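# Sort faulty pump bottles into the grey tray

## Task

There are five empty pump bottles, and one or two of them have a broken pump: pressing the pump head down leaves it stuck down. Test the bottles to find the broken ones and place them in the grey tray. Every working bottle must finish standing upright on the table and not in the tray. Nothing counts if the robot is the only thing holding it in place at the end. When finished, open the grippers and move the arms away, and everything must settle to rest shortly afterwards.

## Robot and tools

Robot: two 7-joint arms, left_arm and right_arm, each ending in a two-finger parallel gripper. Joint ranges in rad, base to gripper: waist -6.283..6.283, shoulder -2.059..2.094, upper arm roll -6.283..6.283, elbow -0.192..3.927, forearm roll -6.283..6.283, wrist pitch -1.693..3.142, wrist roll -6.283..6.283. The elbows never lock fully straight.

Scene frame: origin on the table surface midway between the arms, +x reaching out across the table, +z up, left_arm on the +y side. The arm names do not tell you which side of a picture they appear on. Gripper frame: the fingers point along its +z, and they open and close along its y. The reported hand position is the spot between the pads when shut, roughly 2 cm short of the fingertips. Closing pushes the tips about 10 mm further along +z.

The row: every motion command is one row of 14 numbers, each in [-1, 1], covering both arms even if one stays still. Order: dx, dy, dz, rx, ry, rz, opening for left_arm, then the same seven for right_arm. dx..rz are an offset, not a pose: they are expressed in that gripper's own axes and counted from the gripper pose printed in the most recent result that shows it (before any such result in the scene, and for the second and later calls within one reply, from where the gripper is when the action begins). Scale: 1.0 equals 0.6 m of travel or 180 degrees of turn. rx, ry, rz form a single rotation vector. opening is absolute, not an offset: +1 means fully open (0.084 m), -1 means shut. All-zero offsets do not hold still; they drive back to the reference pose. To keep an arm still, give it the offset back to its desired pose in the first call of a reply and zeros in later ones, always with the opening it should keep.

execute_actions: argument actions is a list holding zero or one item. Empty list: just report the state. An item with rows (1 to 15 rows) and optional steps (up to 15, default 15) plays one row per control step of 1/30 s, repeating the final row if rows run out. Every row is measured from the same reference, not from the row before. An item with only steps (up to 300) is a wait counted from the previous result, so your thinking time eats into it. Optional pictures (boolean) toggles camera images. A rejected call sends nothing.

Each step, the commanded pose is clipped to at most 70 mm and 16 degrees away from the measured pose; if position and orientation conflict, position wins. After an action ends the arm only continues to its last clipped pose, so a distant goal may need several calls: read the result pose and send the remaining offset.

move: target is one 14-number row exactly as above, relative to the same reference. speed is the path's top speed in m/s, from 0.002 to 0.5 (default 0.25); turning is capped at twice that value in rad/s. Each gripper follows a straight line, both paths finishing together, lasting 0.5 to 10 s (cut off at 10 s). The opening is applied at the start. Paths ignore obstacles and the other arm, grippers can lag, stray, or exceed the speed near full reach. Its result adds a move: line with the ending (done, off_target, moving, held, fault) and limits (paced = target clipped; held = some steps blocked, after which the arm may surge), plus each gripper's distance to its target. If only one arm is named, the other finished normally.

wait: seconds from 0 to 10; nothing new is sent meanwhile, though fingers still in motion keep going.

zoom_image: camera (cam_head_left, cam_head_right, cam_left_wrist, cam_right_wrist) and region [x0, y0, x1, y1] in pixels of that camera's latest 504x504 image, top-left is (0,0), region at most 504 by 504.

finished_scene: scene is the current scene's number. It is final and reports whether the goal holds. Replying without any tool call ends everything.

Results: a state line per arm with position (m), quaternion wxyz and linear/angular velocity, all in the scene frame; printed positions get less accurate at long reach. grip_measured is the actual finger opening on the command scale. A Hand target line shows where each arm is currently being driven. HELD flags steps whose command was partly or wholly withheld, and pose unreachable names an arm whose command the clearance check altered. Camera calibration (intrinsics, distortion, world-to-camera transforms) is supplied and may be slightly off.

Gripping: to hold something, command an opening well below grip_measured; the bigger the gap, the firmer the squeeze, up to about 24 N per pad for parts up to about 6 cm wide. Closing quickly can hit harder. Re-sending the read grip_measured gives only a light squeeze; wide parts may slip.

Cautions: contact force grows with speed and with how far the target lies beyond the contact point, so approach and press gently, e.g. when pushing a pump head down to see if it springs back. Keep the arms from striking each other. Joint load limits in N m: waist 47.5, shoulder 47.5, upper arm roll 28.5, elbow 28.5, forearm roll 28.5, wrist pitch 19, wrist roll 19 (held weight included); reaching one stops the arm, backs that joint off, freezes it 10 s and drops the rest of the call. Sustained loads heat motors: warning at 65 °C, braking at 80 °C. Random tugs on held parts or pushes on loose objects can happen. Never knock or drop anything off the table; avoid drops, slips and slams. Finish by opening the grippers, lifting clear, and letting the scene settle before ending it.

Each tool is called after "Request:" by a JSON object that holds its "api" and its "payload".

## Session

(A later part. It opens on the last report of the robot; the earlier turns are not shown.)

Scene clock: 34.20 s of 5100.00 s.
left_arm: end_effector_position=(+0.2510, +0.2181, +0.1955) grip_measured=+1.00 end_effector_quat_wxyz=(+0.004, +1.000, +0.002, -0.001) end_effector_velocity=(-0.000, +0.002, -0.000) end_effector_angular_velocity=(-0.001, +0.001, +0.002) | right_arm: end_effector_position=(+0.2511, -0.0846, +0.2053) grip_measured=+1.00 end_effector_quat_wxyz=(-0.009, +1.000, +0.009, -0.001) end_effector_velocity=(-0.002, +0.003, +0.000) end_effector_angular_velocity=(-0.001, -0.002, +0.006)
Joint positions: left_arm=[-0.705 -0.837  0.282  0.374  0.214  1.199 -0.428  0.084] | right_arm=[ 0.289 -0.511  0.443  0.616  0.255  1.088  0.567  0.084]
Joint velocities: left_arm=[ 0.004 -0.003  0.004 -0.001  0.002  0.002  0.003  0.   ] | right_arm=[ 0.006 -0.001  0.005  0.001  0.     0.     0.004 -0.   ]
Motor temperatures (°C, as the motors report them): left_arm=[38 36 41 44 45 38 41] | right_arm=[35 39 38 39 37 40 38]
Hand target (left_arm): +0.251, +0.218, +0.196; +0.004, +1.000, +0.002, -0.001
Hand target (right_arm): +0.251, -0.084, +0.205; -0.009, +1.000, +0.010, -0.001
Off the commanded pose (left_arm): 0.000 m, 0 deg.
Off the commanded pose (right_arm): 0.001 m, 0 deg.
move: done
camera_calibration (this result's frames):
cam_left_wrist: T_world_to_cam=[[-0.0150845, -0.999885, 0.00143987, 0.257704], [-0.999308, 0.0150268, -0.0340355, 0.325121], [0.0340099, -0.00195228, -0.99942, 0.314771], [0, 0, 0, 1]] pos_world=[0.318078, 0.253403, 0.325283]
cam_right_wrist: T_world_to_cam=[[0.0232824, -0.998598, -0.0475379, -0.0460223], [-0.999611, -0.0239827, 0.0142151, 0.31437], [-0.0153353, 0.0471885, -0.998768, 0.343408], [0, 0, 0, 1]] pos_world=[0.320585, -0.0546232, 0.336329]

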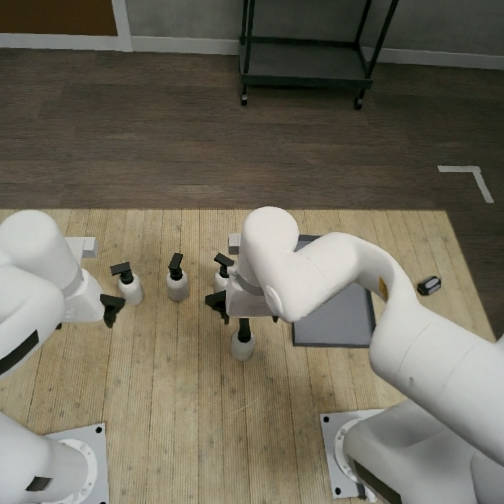

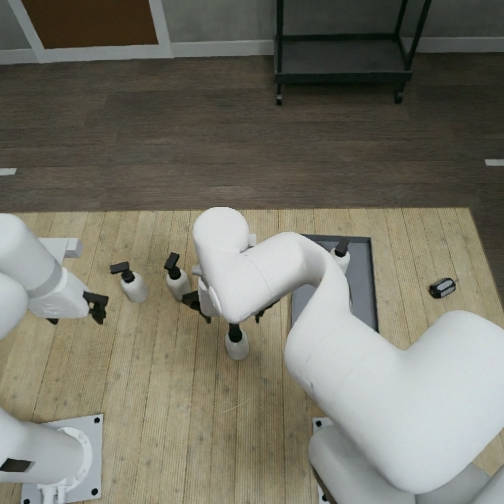

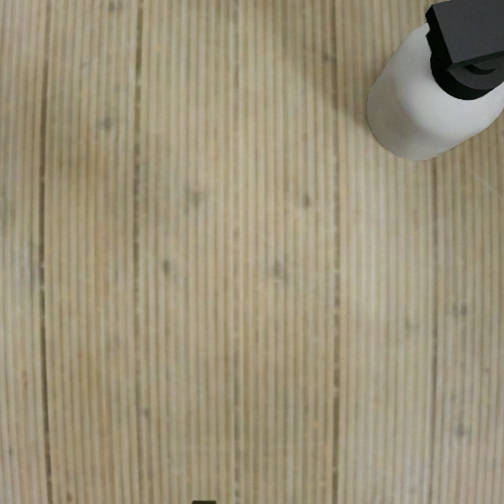

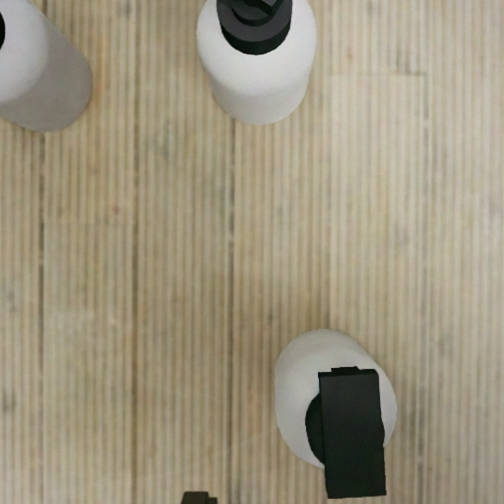

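Request:
{"api": "move", "payload": {"target": [0,0,0,0,0,0,1, 0,0,0.216,0,0,0,1], "speed": 0.15}}

Request:
{"api": "move", "payload": {"target": [0,0,0,0,0,0,1, 0,0,0,0,0,0,-1]}}

Request:
{"api": "move", "payload": {"target": [0,0,0,0,0,0,1, 0,0,-0.15,0,0,0,-1], "speed": 0.15}}

Request:
{"api": "move", "payload": {"target": [0,0,0,0,0,0,1, 0.14,0.4,0,0,0,0,-1]}}

Request:
{"api": "move", "payload": {"target": [0,0,0,0,0,0,1, 0,0,0.132,0,0,0,-1], "speed": 0.1}}

Request:
{"api": "move", "payload": {"target": [0,0,0,0,0,0,1, 0,0,0,0,0,0,1]}}

Request:
{"api": "move", "payload": {"target": [0,0,0,0,0,0,1, 0,0,-0.25,0,0,0,1]}}

Scene clock: 36.70 s of 5100.00 s.
left_arm: end_effector_position=(+0.2510, +0.2181, +0.1955) grip_measured=+1.00 end_effector_quat_wxyz=(+0.004, +1.000, +0.002, -0.001) end_effector_velocity=(-0.000, -0.000, -0.000) end_effector_angular_velocity=(+0.002, +0.001, -0.000) | right_arm: end_effector_position=(+0.2509, -0.0823, +0.0759) grip_measured=+1.00 end_effector_quat_wxyz=(-0.009, +1.000, +0.009, -0.001) end_effector_velocity=(-0.001, -0.001, -0.002) end_effector_angular_velocity=(-0.003, +0.003, -0.001)
Joint positions: left_arm=[-0.705 -0.837  0.282  0.374  0.214  1.199 -0.428  0.084] | right_arm=[ 0.255 -0.214  0.558  0.422  0.223  0.604  0.624  0.084]
Joint velocities: left_arm=[ 0.     0.    -0.001 -0.001  0.    -0.    -0.001 -0.   ] | right_arm=[-0.002  0.005  0.002 -0.002 -0.003 -0.002  0.003 -0.   ]
Motor temperatures (°C, as the motors report them): left_arm=[38 36 41 44 45 38 41] | right_arm=[35 39 38 39 37 40 38]
Hand target (left_arm): +0.251, +0.218, +0.195; +0.004, +1.000, +0.002, -0.001
Hand target (right_arm): +0.251, -0.082, +0.076; -0.009, +1.000, +0.009, -0.001
Off the commanded pose (left_arm): 0.000 m, 0 deg.
Off the commanded pose (right_arm): 0.000 m, 0 deg.
move: done
camera_calibration (this result's frames):
cam_left_wrist: T_world_to_cam=[[-0.0150832, -0.999885, 0.00144074, 0.257704], [-0.999308, 0.0150254, -0.0340362, 0.325122], [0.0340106, -0.00195311, -0.99942, 0.314771], [0, 0, 0, 1]] pos_world=[0.318078, 0.253404, 0.325283]
cam_right_wrist: T_world_to_cam=[[0.0229847, -0.998577, -0.0481159, -0.0497539], [-0.999628, -0.0236634, 0.0135835, 0.316158], [-0.0147028, 0.0477858, -0.998749, 0.213881], [0, 0, 0, 1]] pos_world=[0.320328, -0.0524222, 0.206925]

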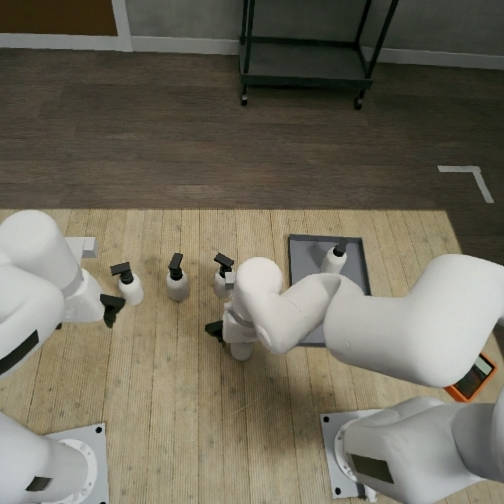

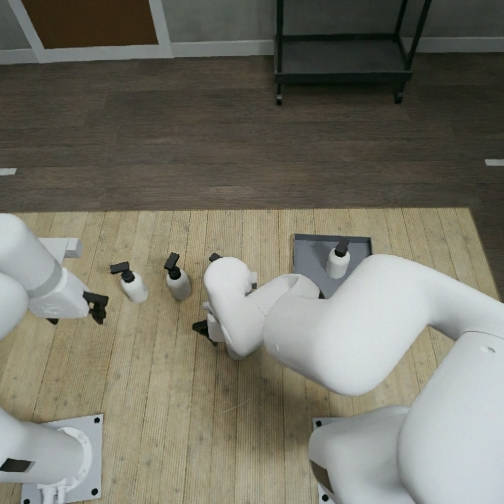

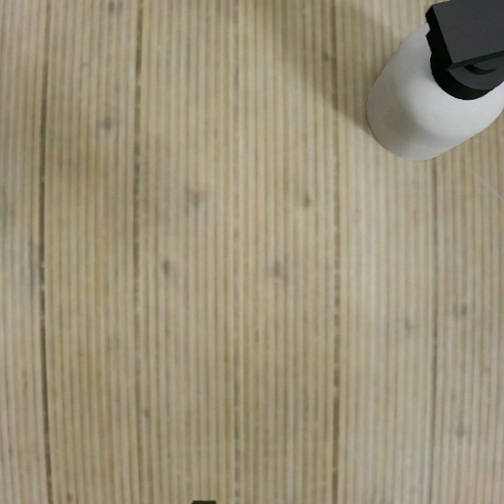

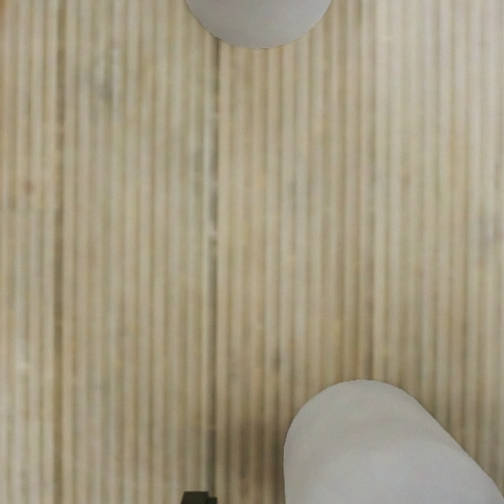

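Scene clock: 37.20 s of 5100.00 s.
left_arm: end_effector_position=(+0.2510, +0.2181, +0.1955) grip_measured=+1.00 end_effector_quat_wxyz=(+0.004, +1.000, +0.002, -0.001) end_effector_velocity=(-0.000, +0.000, -0.000) end_effector_angular_velocity=(-0.001, +0.000, +0.002) | right_arm: end_effector_position=(+0.2511, -0.0821, +0.0761) grip_measured=+0.11 end_effector_quat_wxyz=(-0.009, +1.000, +0.009, -0.000) end_effector_velocity=(-0.000, -0.001, -0.001) end_effector_angular_velocity=(-0.001, +0.001, -0.000)
Joint positions: left_arm=[-0.705 -0.837  0.282  0.374  0.214  1.199 -0.428  0.084] | right_arm=[ 0.255 -0.214  0.558  0.423  0.223  0.604  0.624  0.049]
Joint velocities: left_arm=[ 0.    -0.     0.     0.    -0.     0.    -0.001  0.   ] | right_arm=[-0.001  0.    -0.001 -0.002 -0.001 -0.001 -0.001  0.   ]
Motor temperatures (°C, as the motors report them): left_arm=[38 36 41 44 45 38 41] | right_arm=[35 39 38 39 37 40 38]
Hand target (left_arm): +0.251, +0.218, +0.195; +0.004, +1.000, +0.002, -0.001
Hand target (right_arm): +0.251, -0.082, +0.076; -0.009, +1.000, +0.009, -0.001
Off the commanded pose (left_arm): 0.000 m, 0 deg.
Off the commanded pose (right_arm): 0.000 m, 0 deg.
move: done
camera_calibration (this result's frames):
cam_left_wrist: T_world_to_cam=[[-0.0150832, -0.999885, 0.00144085, 0.257704], [-0.999308, 0.0150254, -0.0340363, 0.325122], [0.0340107, -0.00195323, -0.99942, 0.314771], [0, 0, 0, 1]] pos_world=[0.318078, 0.253404, 0.325283]
cam_right_wrist: T_world_to_cam=[[0.0230299, -0.998559, -0.0484734, -0.0495803], [-0.999634, -0.0236889, 0.0130642, 0.316362], [-0.0141937, 0.0481548, -0.998739, 0.213958], [0, 0, 0, 1]] pos_world=[0.320425, -0.0523177, 0.207152]

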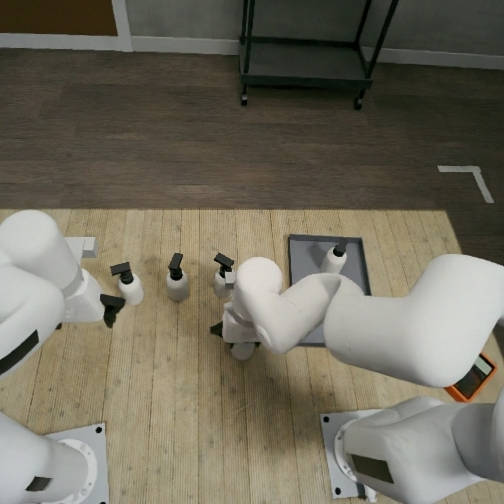

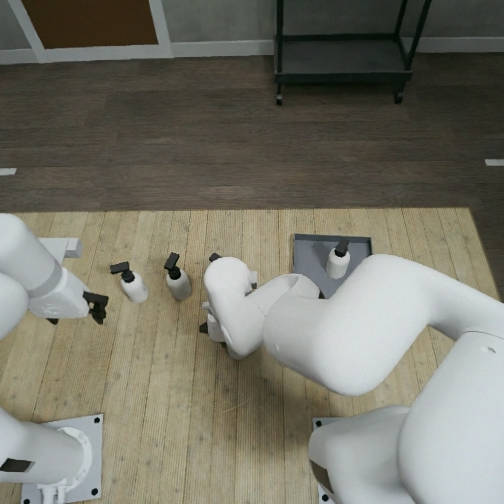

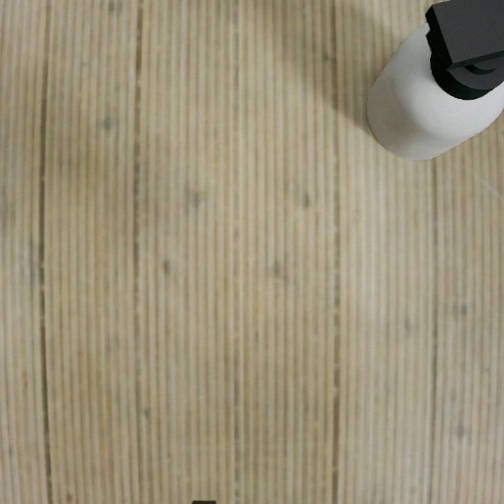

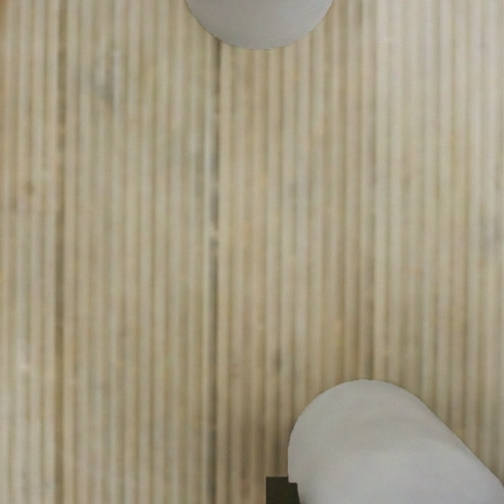

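Scene clock: 38.20 s of 5100.00 s.
left_arm: end_effector_position=(+0.2510, +0.2181, +0.1955) grip_measured=+1.00 end_effector_quat_wxyz=(+0.004, +1.000, +0.002, -0.001) end_effector_velocity=(-0.000, +0.000, -0.000) end_effector_angular_velocity=(-0.000, +0.001, +0.000) | right_arm: end_effector_position=(+0.2510, -0.0839, +0.1657) grip_measured=+0.11 end_effector_quat_wxyz=(-0.009, +1.000, +0.009, -0.001) end_effector_velocity=(+0.001, +0.000, +0.003) end_effector_angular_velocity=(+0.003, -0.003, -0.002)
Joint positions: left_arm=[-0.705 -0.837  0.282  0.374  0.214  1.199 -0.428  0.084] | right_arm=[ 0.284 -0.453  0.479  0.539  0.268  0.953  0.569  0.049]
Joint velocities: left_arm=[ 0.    -0.     0.    -0.001 -0.    -0.    -0.    -0.   ] | right_arm=[-0.    -0.004 -0.003  0.005 -0.     0.006  0.     0.   ]
Motor temperatures (°C, as the motors report them): left_arm=[38 36 41 44 45 38 41] | right_arm=[35 39 38 39 37 40 38]
Hand target (left_arm): +0.251, +0.218, +0.195; +0.004, +1.000, +0.002, -0.001
Hand target (right_arm): +0.251, -0.084, +0.166; -0.009, +1.000, +0.009, -0.000
Off the commanded pose (left_arm): 0.000 m, 0 deg.
Off the commanded pose (right_arm): 0.000 m, 0 deg.
move: done
camera_calibration (this result's frames):
cam_left_wrist: T_world_to_cam=[[-0.0150832, -0.999885, 0.00144079, 0.257704], [-0.999308, 0.0150254, -0.0340362, 0.325122], [0.0340107, -0.00195317, -0.99942, 0.314771], [0, 0, 0, 1]] pos_world=[0.318078, 0.253404, 0.325283]
cam_right_wrist: T_world_to_cam=[[0.0232701, -0.998589, -0.0477333, -0.0471692], [-0.999614, -0.0239646, 0.0140286, 0.314868], [-0.0151527, 0.0473885, -0.998762, 0.303714], [0, 0, 0, 1]] pos_world=[0.320446, -0.0539495, 0.296669]

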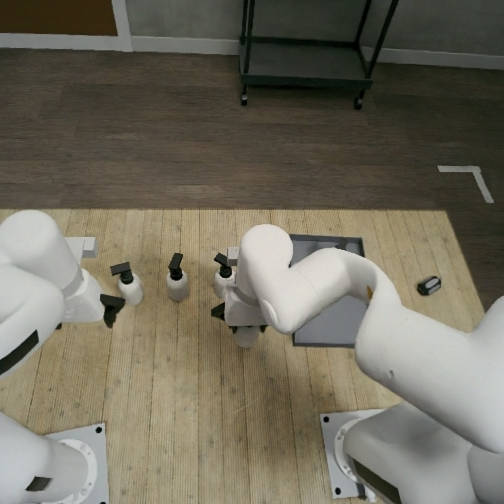

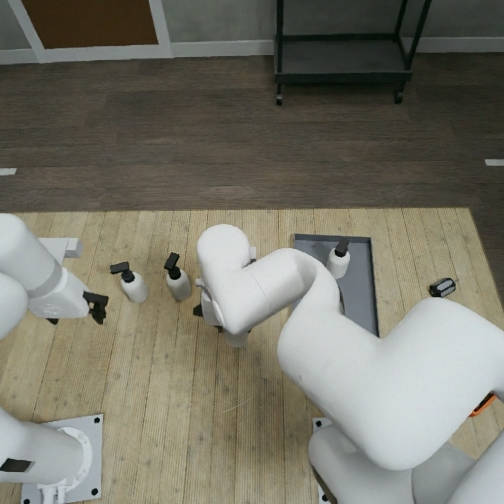

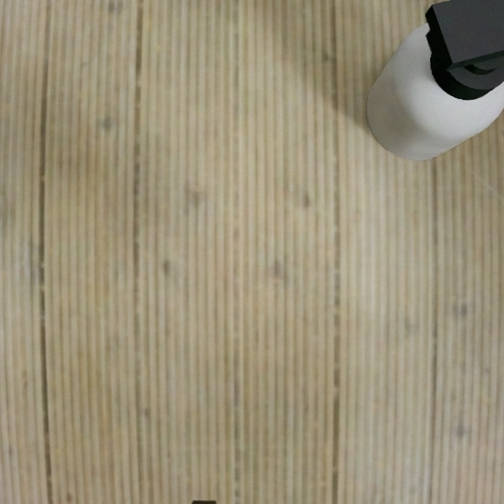

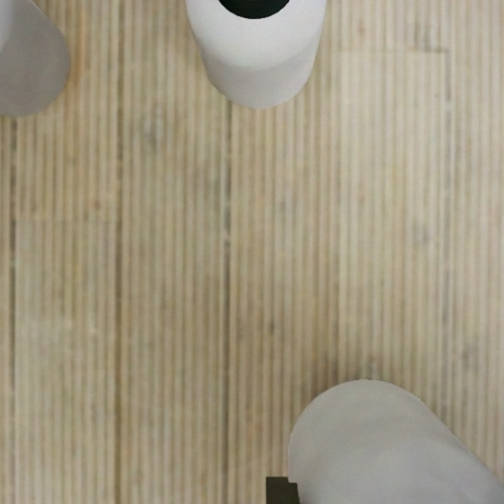

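Scene clock: 39.67 s of 5100.00 s.
left_arm: end_effector_position=(+0.2510, +0.2181, +0.1955) grip_measured=+1.00 end_effector_quat_wxyz=(+0.004, +1.000, +0.002, -0.001) end_effector_velocity=(+0.000, +0.000, +0.000) end_effector_angular_velocity=(-0.000, +0.000, +0.000) | right_arm: end_effector_position=(+0.3395, -0.3228, +0.1617) grip_measured=+0.11 end_effector_quat_wxyz=(-0.008, +1.000, +0.009, -0.000) end_effector_velocity=(+0.002, -0.003, +0.001) end_effector_angular_velocity=(+0.002, -0.002, -0.005)
Joint positions: left_arm=[-0.705 -0.837  0.282  0.374  0.214  1.199 -0.428  0.084] | right_arm=[-0.038 -0.446  0.015  0.49   0.027  0.937 -0.037  0.049]
Joint velocities: left_arm=[-0. -0.  0.  0.  0.  0.  0. -0.] | right_arm=[-0.005  0.003 -0.005  0.004 -0.    -0.001 -0.004 -0.   ]
Motor temperatures (°C, as the motors report them): left_arm=[38 36 41 44 45 38 41] | right_arm=[35 39 38 39 37 40 38]
Hand target (left_arm): +0.251, +0.218, +0.195; +0.004, +1.000, +0.002, -0.001
Hand target (right_arm): +0.340, -0.323, +0.162; -0.008, +1.000, +0.009, -0.000
Off the commanded pose (left_arm): 0.000 m, 0 deg.
Off the commanded pose (right_arm): 0.001 m, 0 deg.
move: done
camera_calibration (this result's frames):
cam_left_wrist: T_world_to_cam=[[-0.015083, -0.999885, 0.00144093, 0.257704], [-0.999308, 0.0150253, -0.0340365, 0.325122], [0.0340109, -0.0019533, -0.99942, 0.314772], [0, 0, 0, 1]] pos_world=[0.318078, 0.253404, 0.325283]
cam_right_wrist: T_world_to_cam=[[0.0239512, -0.99867, -0.0456675, -0.288606], [-0.999613, -0.024571, 0.0130588, 0.397592], [-0.0141636, 0.045337, -0.998871, 0.311416], [0, 0, 0, 1]] pos_world=[0.408761, -0.292571, 0.292693]

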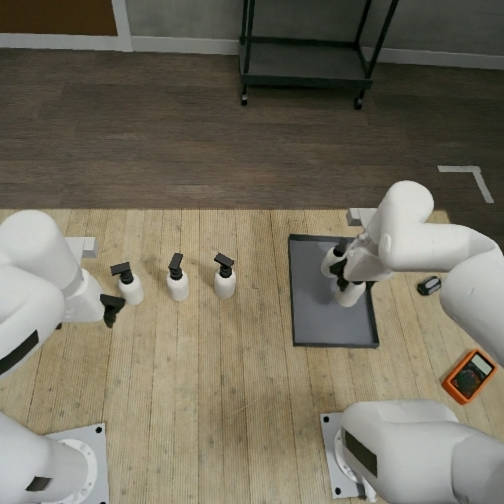

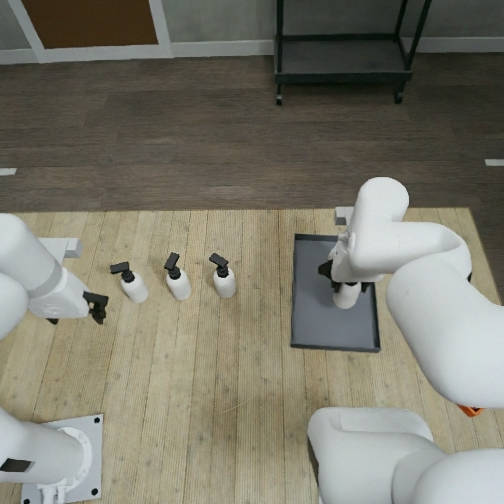

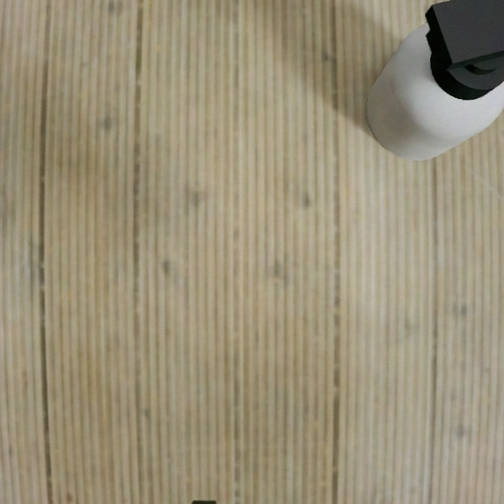

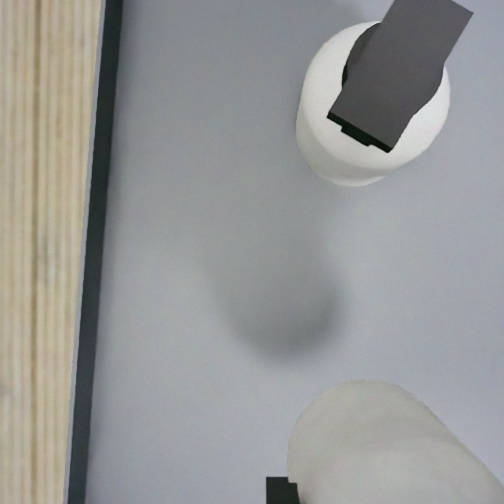

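Scene clock: 40.83 s of 5100.00 s.
left_arm: end_effector_position=(+0.2510, +0.2181, +0.1955) grip_measured=+1.00 end_effector_quat_wxyz=(+0.004, +1.000, +0.002, -0.001) end_effector_velocity=(+0.000, -0.000, +0.000) end_effector_angular_velocity=(+0.000, -0.001, +0.001) | right_arm: end_effector_position=(+0.3396, -0.3217, +0.0827) grip_measured=+0.11 end_effector_quat_wxyz=(-0.008, +1.000, +0.009, +0.000) end_effector_velocity=(-0.000, -0.000, -0.002) end_effector_angular_velocity=(+0.000, +0.001, +0.001)
Joint positions: left_arm=[-0.705 -0.837  0.282  0.374  0.214  1.199 -0.428  0.084] | right_arm=[-0.035 -0.255  0.02   0.38   0.034  0.636 -0.04   0.049]
Joint velocities: left_arm=[-0.     0.    -0.001  0.001  0.     0.    -0.001 -0.   ] | right_arm=[-0.001  0.004 -0.001 -0.002  0.    -0.005 -0.002  0.   ]
Motor temperatures (°C, as the motors report them): left_arm=[38 36 41 44 45 38 41] | right_arm=[35 39 38 39 37 40 38]
Hand target (left_arm): +0.251, +0.218, +0.195; +0.004, +1.000, +0.002, -0.001
Hand target (right_arm): +0.339, -0.322, +0.082; -0.008, +1.000, +0.009, -0.000
Off the commanded pose (left_arm): 0.000 m, 0 deg.
Off the commanded pose (right_arm): 0.000 m, 0 deg.
move: done
camera_calibration (this result's frames):
cam_left_wrist: T_world_to_cam=[[-0.015083, -0.999885, 0.00144107, 0.257704], [-0.999308, 0.0150252, -0.0340364, 0.325122], [0.0340108, -0.00195344, -0.99942, 0.314772], [0, 0, 0, 1]] pos_world=[0.318078, 0.253404, 0.325283]
cam_right_wrist: T_world_to_cam=[[0.0238843, -0.998683, -0.0454116, -0.291058], [-0.999626, -0.0244611, 0.0121889, 0.398872], [-0.0132836, 0.0451035, -0.998894, 0.232112], [0, 0, 0, 1]] pos_world=[0.408758, -0.291387, 0.213776]

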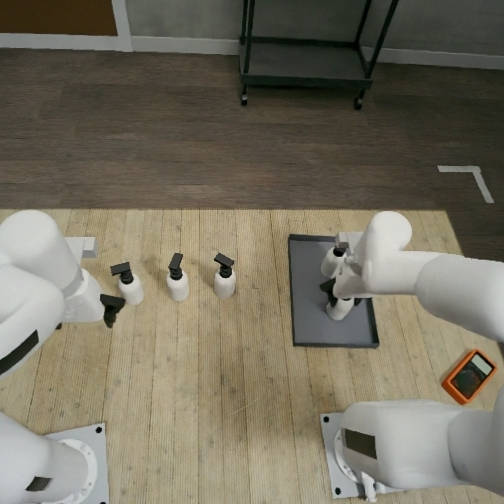

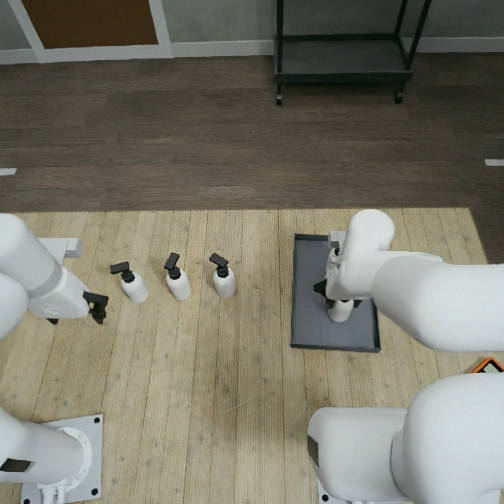

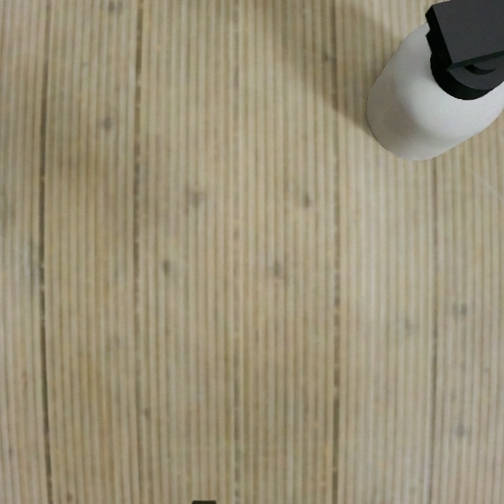

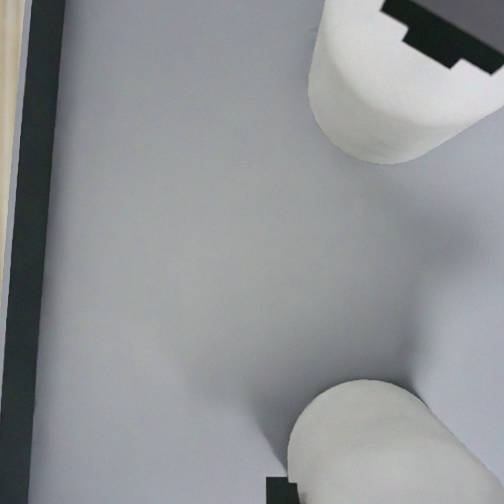

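Scene clock: 41.33 s of 5100.00 s.
left_arm: end_effector_position=(+0.2510, +0.2181, +0.1955) grip_measured=+1.00 end_effector_quat_wxyz=(+0.004, +1.000, +0.002, -0.001) end_effector_velocity=(-0.000, +0.000, -0.000) end_effector_angular_velocity=(-0.000, +0.001, +0.002) | right_arm: end_effector_position=(+0.3396, -0.3217, +0.0827) grip_measured=+1.00 end_effector_quat_wxyz=(-0.008, +1.000, +0.009, +0.000) end_effector_velocity=(+0.000, +0.000, -0.000) end_effector_angular_velocity=(-0.000, -0.000, +0.001)
Joint positions: left_arm=[-0.705 -0.837  0.282  0.374  0.214  1.199 -0.428  0.084] | right_arm=[-0.035 -0.255  0.02   0.38   0.034  0.636 -0.04   0.084]
Joint velocities: left_arm=[-0.    -0.     0.    -0.001  0.     0.    -0.002 -0.   ] | right_arm=[ 0.     0.     0.     0.    -0.    -0.001 -0.001 -0.   ]
Motor temperatures (°C, as the motors report them): left_arm=[38 36 41 44 45 38 41] | right_arm=[35 39 38 39 37 40 38]
Hand target (left_arm): +0.251, +0.218, +0.195; +0.004, +1.000, +0.002, -0.001
Hand target (right_arm): +0.340, -0.322, +0.083; -0.008, +1.000, +0.009, +0.000
Off the commanded pose (left_arm): 0.000 m, 0 deg.
Off the commanded pose (right_arm): 0.000 m, 0 deg.
move: done
camera_calibration (this result's frames):
cam_left_wrist: T_world_to_cam=[[-0.0150831, -0.999885, 0.00144106, 0.257704], [-0.999308, 0.0150254, -0.0340366, 0.325122], [0.034011, -0.00195344, -0.99942, 0.314772], [0, 0, 0, 1]] pos_world=[0.318078, 0.253404, 0.325284]
cam_right_wrist: T_world_to_cam=[[0.0238854, -0.998683, -0.0454103, -0.291058], [-0.999627, -0.0244606, 0.0121533, 0.398883], [-0.0132481, 0.045103, -0.998894, 0.232112], [0, 0, 0, 1]] pos_world=[0.408761, -0.291387, 0.21379]

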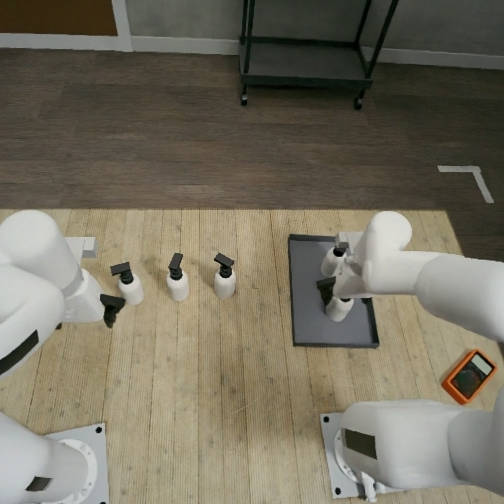

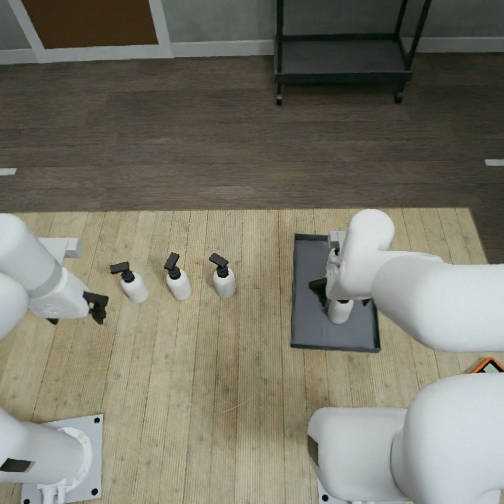

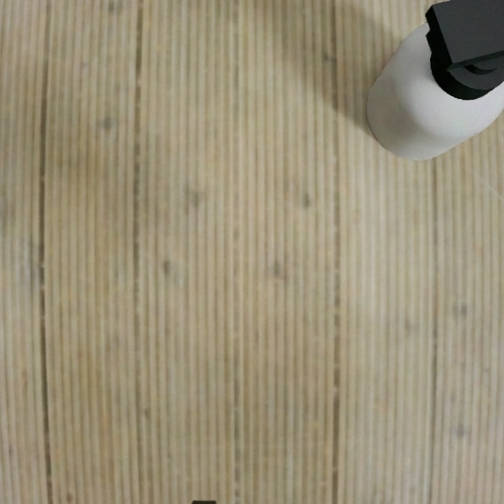

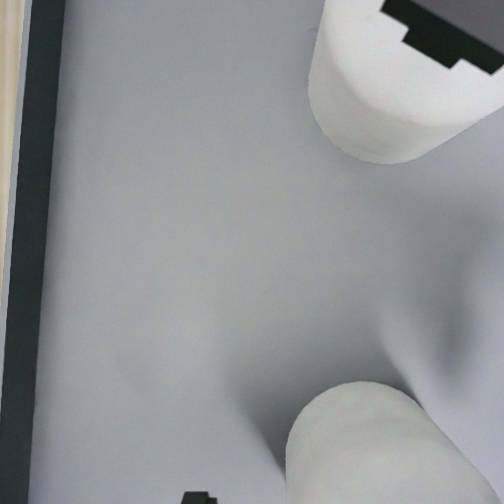

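Scene clock: 42.40 s of 5100.00 s.
left_arm: end_effector_position=(+0.2510, +0.2181, +0.1955) grip_measured=+1.00 end_effector_quat_wxyz=(+0.004, +1.000, +0.002, -0.001) end_effector_velocity=(-0.000, -0.000, -0.000) end_effector_angular_velocity=(+0.000, -0.000, +0.002) | right_arm: end_effector_position=(+0.3394, -0.3239, +0.2321) grip_measured=+1.00 end_effector_quat_wxyz=(-0.008, +1.000, +0.009, -0.001) end_effector_velocity=(+0.002, -0.001, +0.005) end_effector_angular_velocity=(-0.000, -0.010, -0.002)
Joint positions: left_arm=[-0.705 -0.837  0.282  0.374  0.214  1.199 -0.428  0.084] | right_arm=[-0.04  -0.53   0.011  0.639  0.023  1.171 -0.036  0.084]
Joint velocities: left_arm=[-0.    -0.    -0.001 -0.    -0.     0.    -0.002  0.   ] | right_arm=[-0.002 -0.004 -0.     0.01  -0.001  0.005  0.    -0.   ]
Motor temperatures (°C, as the motors report them): left_arm=[38 36 41 44 45 38 41] | right_arm=[35 39 38 39 37 40 38]
Hand target (left_arm): +0.251, +0.218, +0.195; +0.004, +1.000, +0.002, -0.001
Hand target (right_arm): +0.340, -0.324, +0.233; -0.008, +1.000, +0.009, +0.000
Off the commanded pose (left_arm): 0.000 m, 0 deg.
Off the commanded pose (right_arm): 0.001 m, 0 deg.
move: done
camera_calibration (this result's frames):
cam_left_wrist: T_world_to_cam=[[-0.0150829, -0.999885, 0.00144111, 0.257704], [-0.999308, 0.0150252, -0.0340365, 0.325122], [0.034011, -0.00195348, -0.99942, 0.314772], [0, 0, 0, 1]] pos_world=[0.318078, 0.253404, 0.325284]
cam_right_wrist: T_world_to_cam=[[0.023948, -0.998665, -0.0457752, -0.286449], [-0.9996, -0.0246078, 0.0139042, 0.396379], [-0.0150121, 0.0454239, -0.998855, 0.382142], [0, 0, 0, 1]] pos_world=[0.408817, -0.293671, 0.363081]

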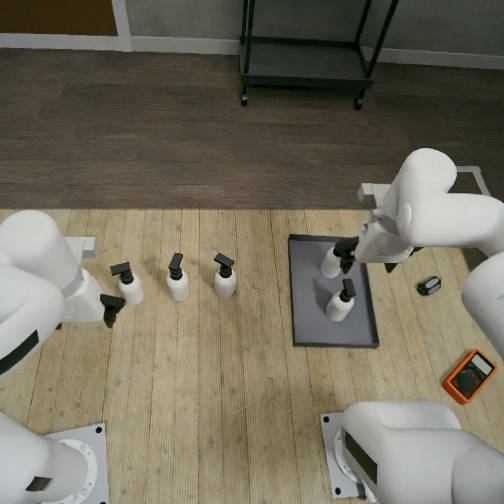

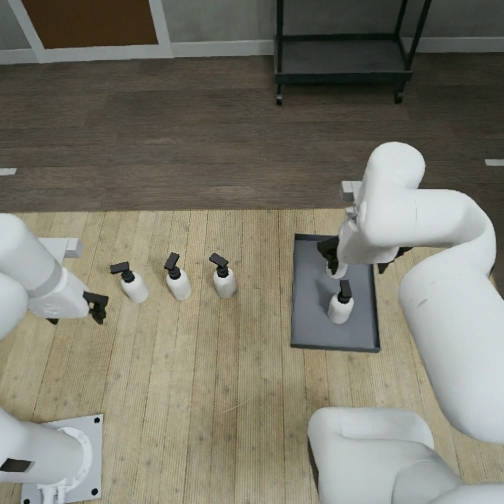

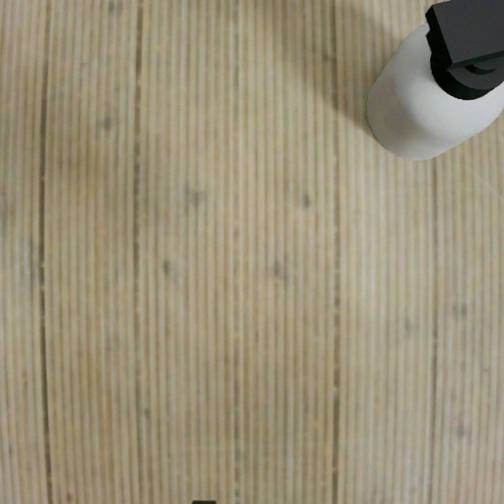

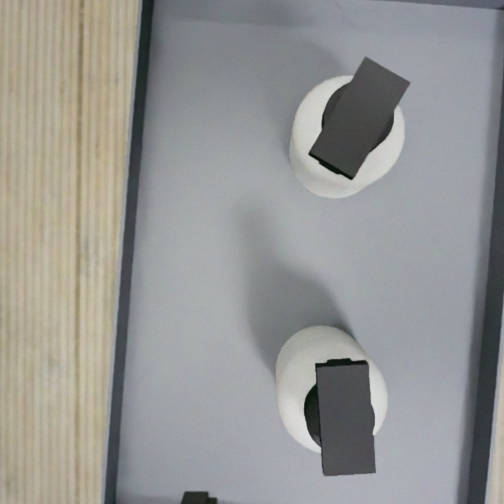

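Request:
{"api": "finished_scene", "payload": {"scene": 2}}

The scene is finished: the task was done.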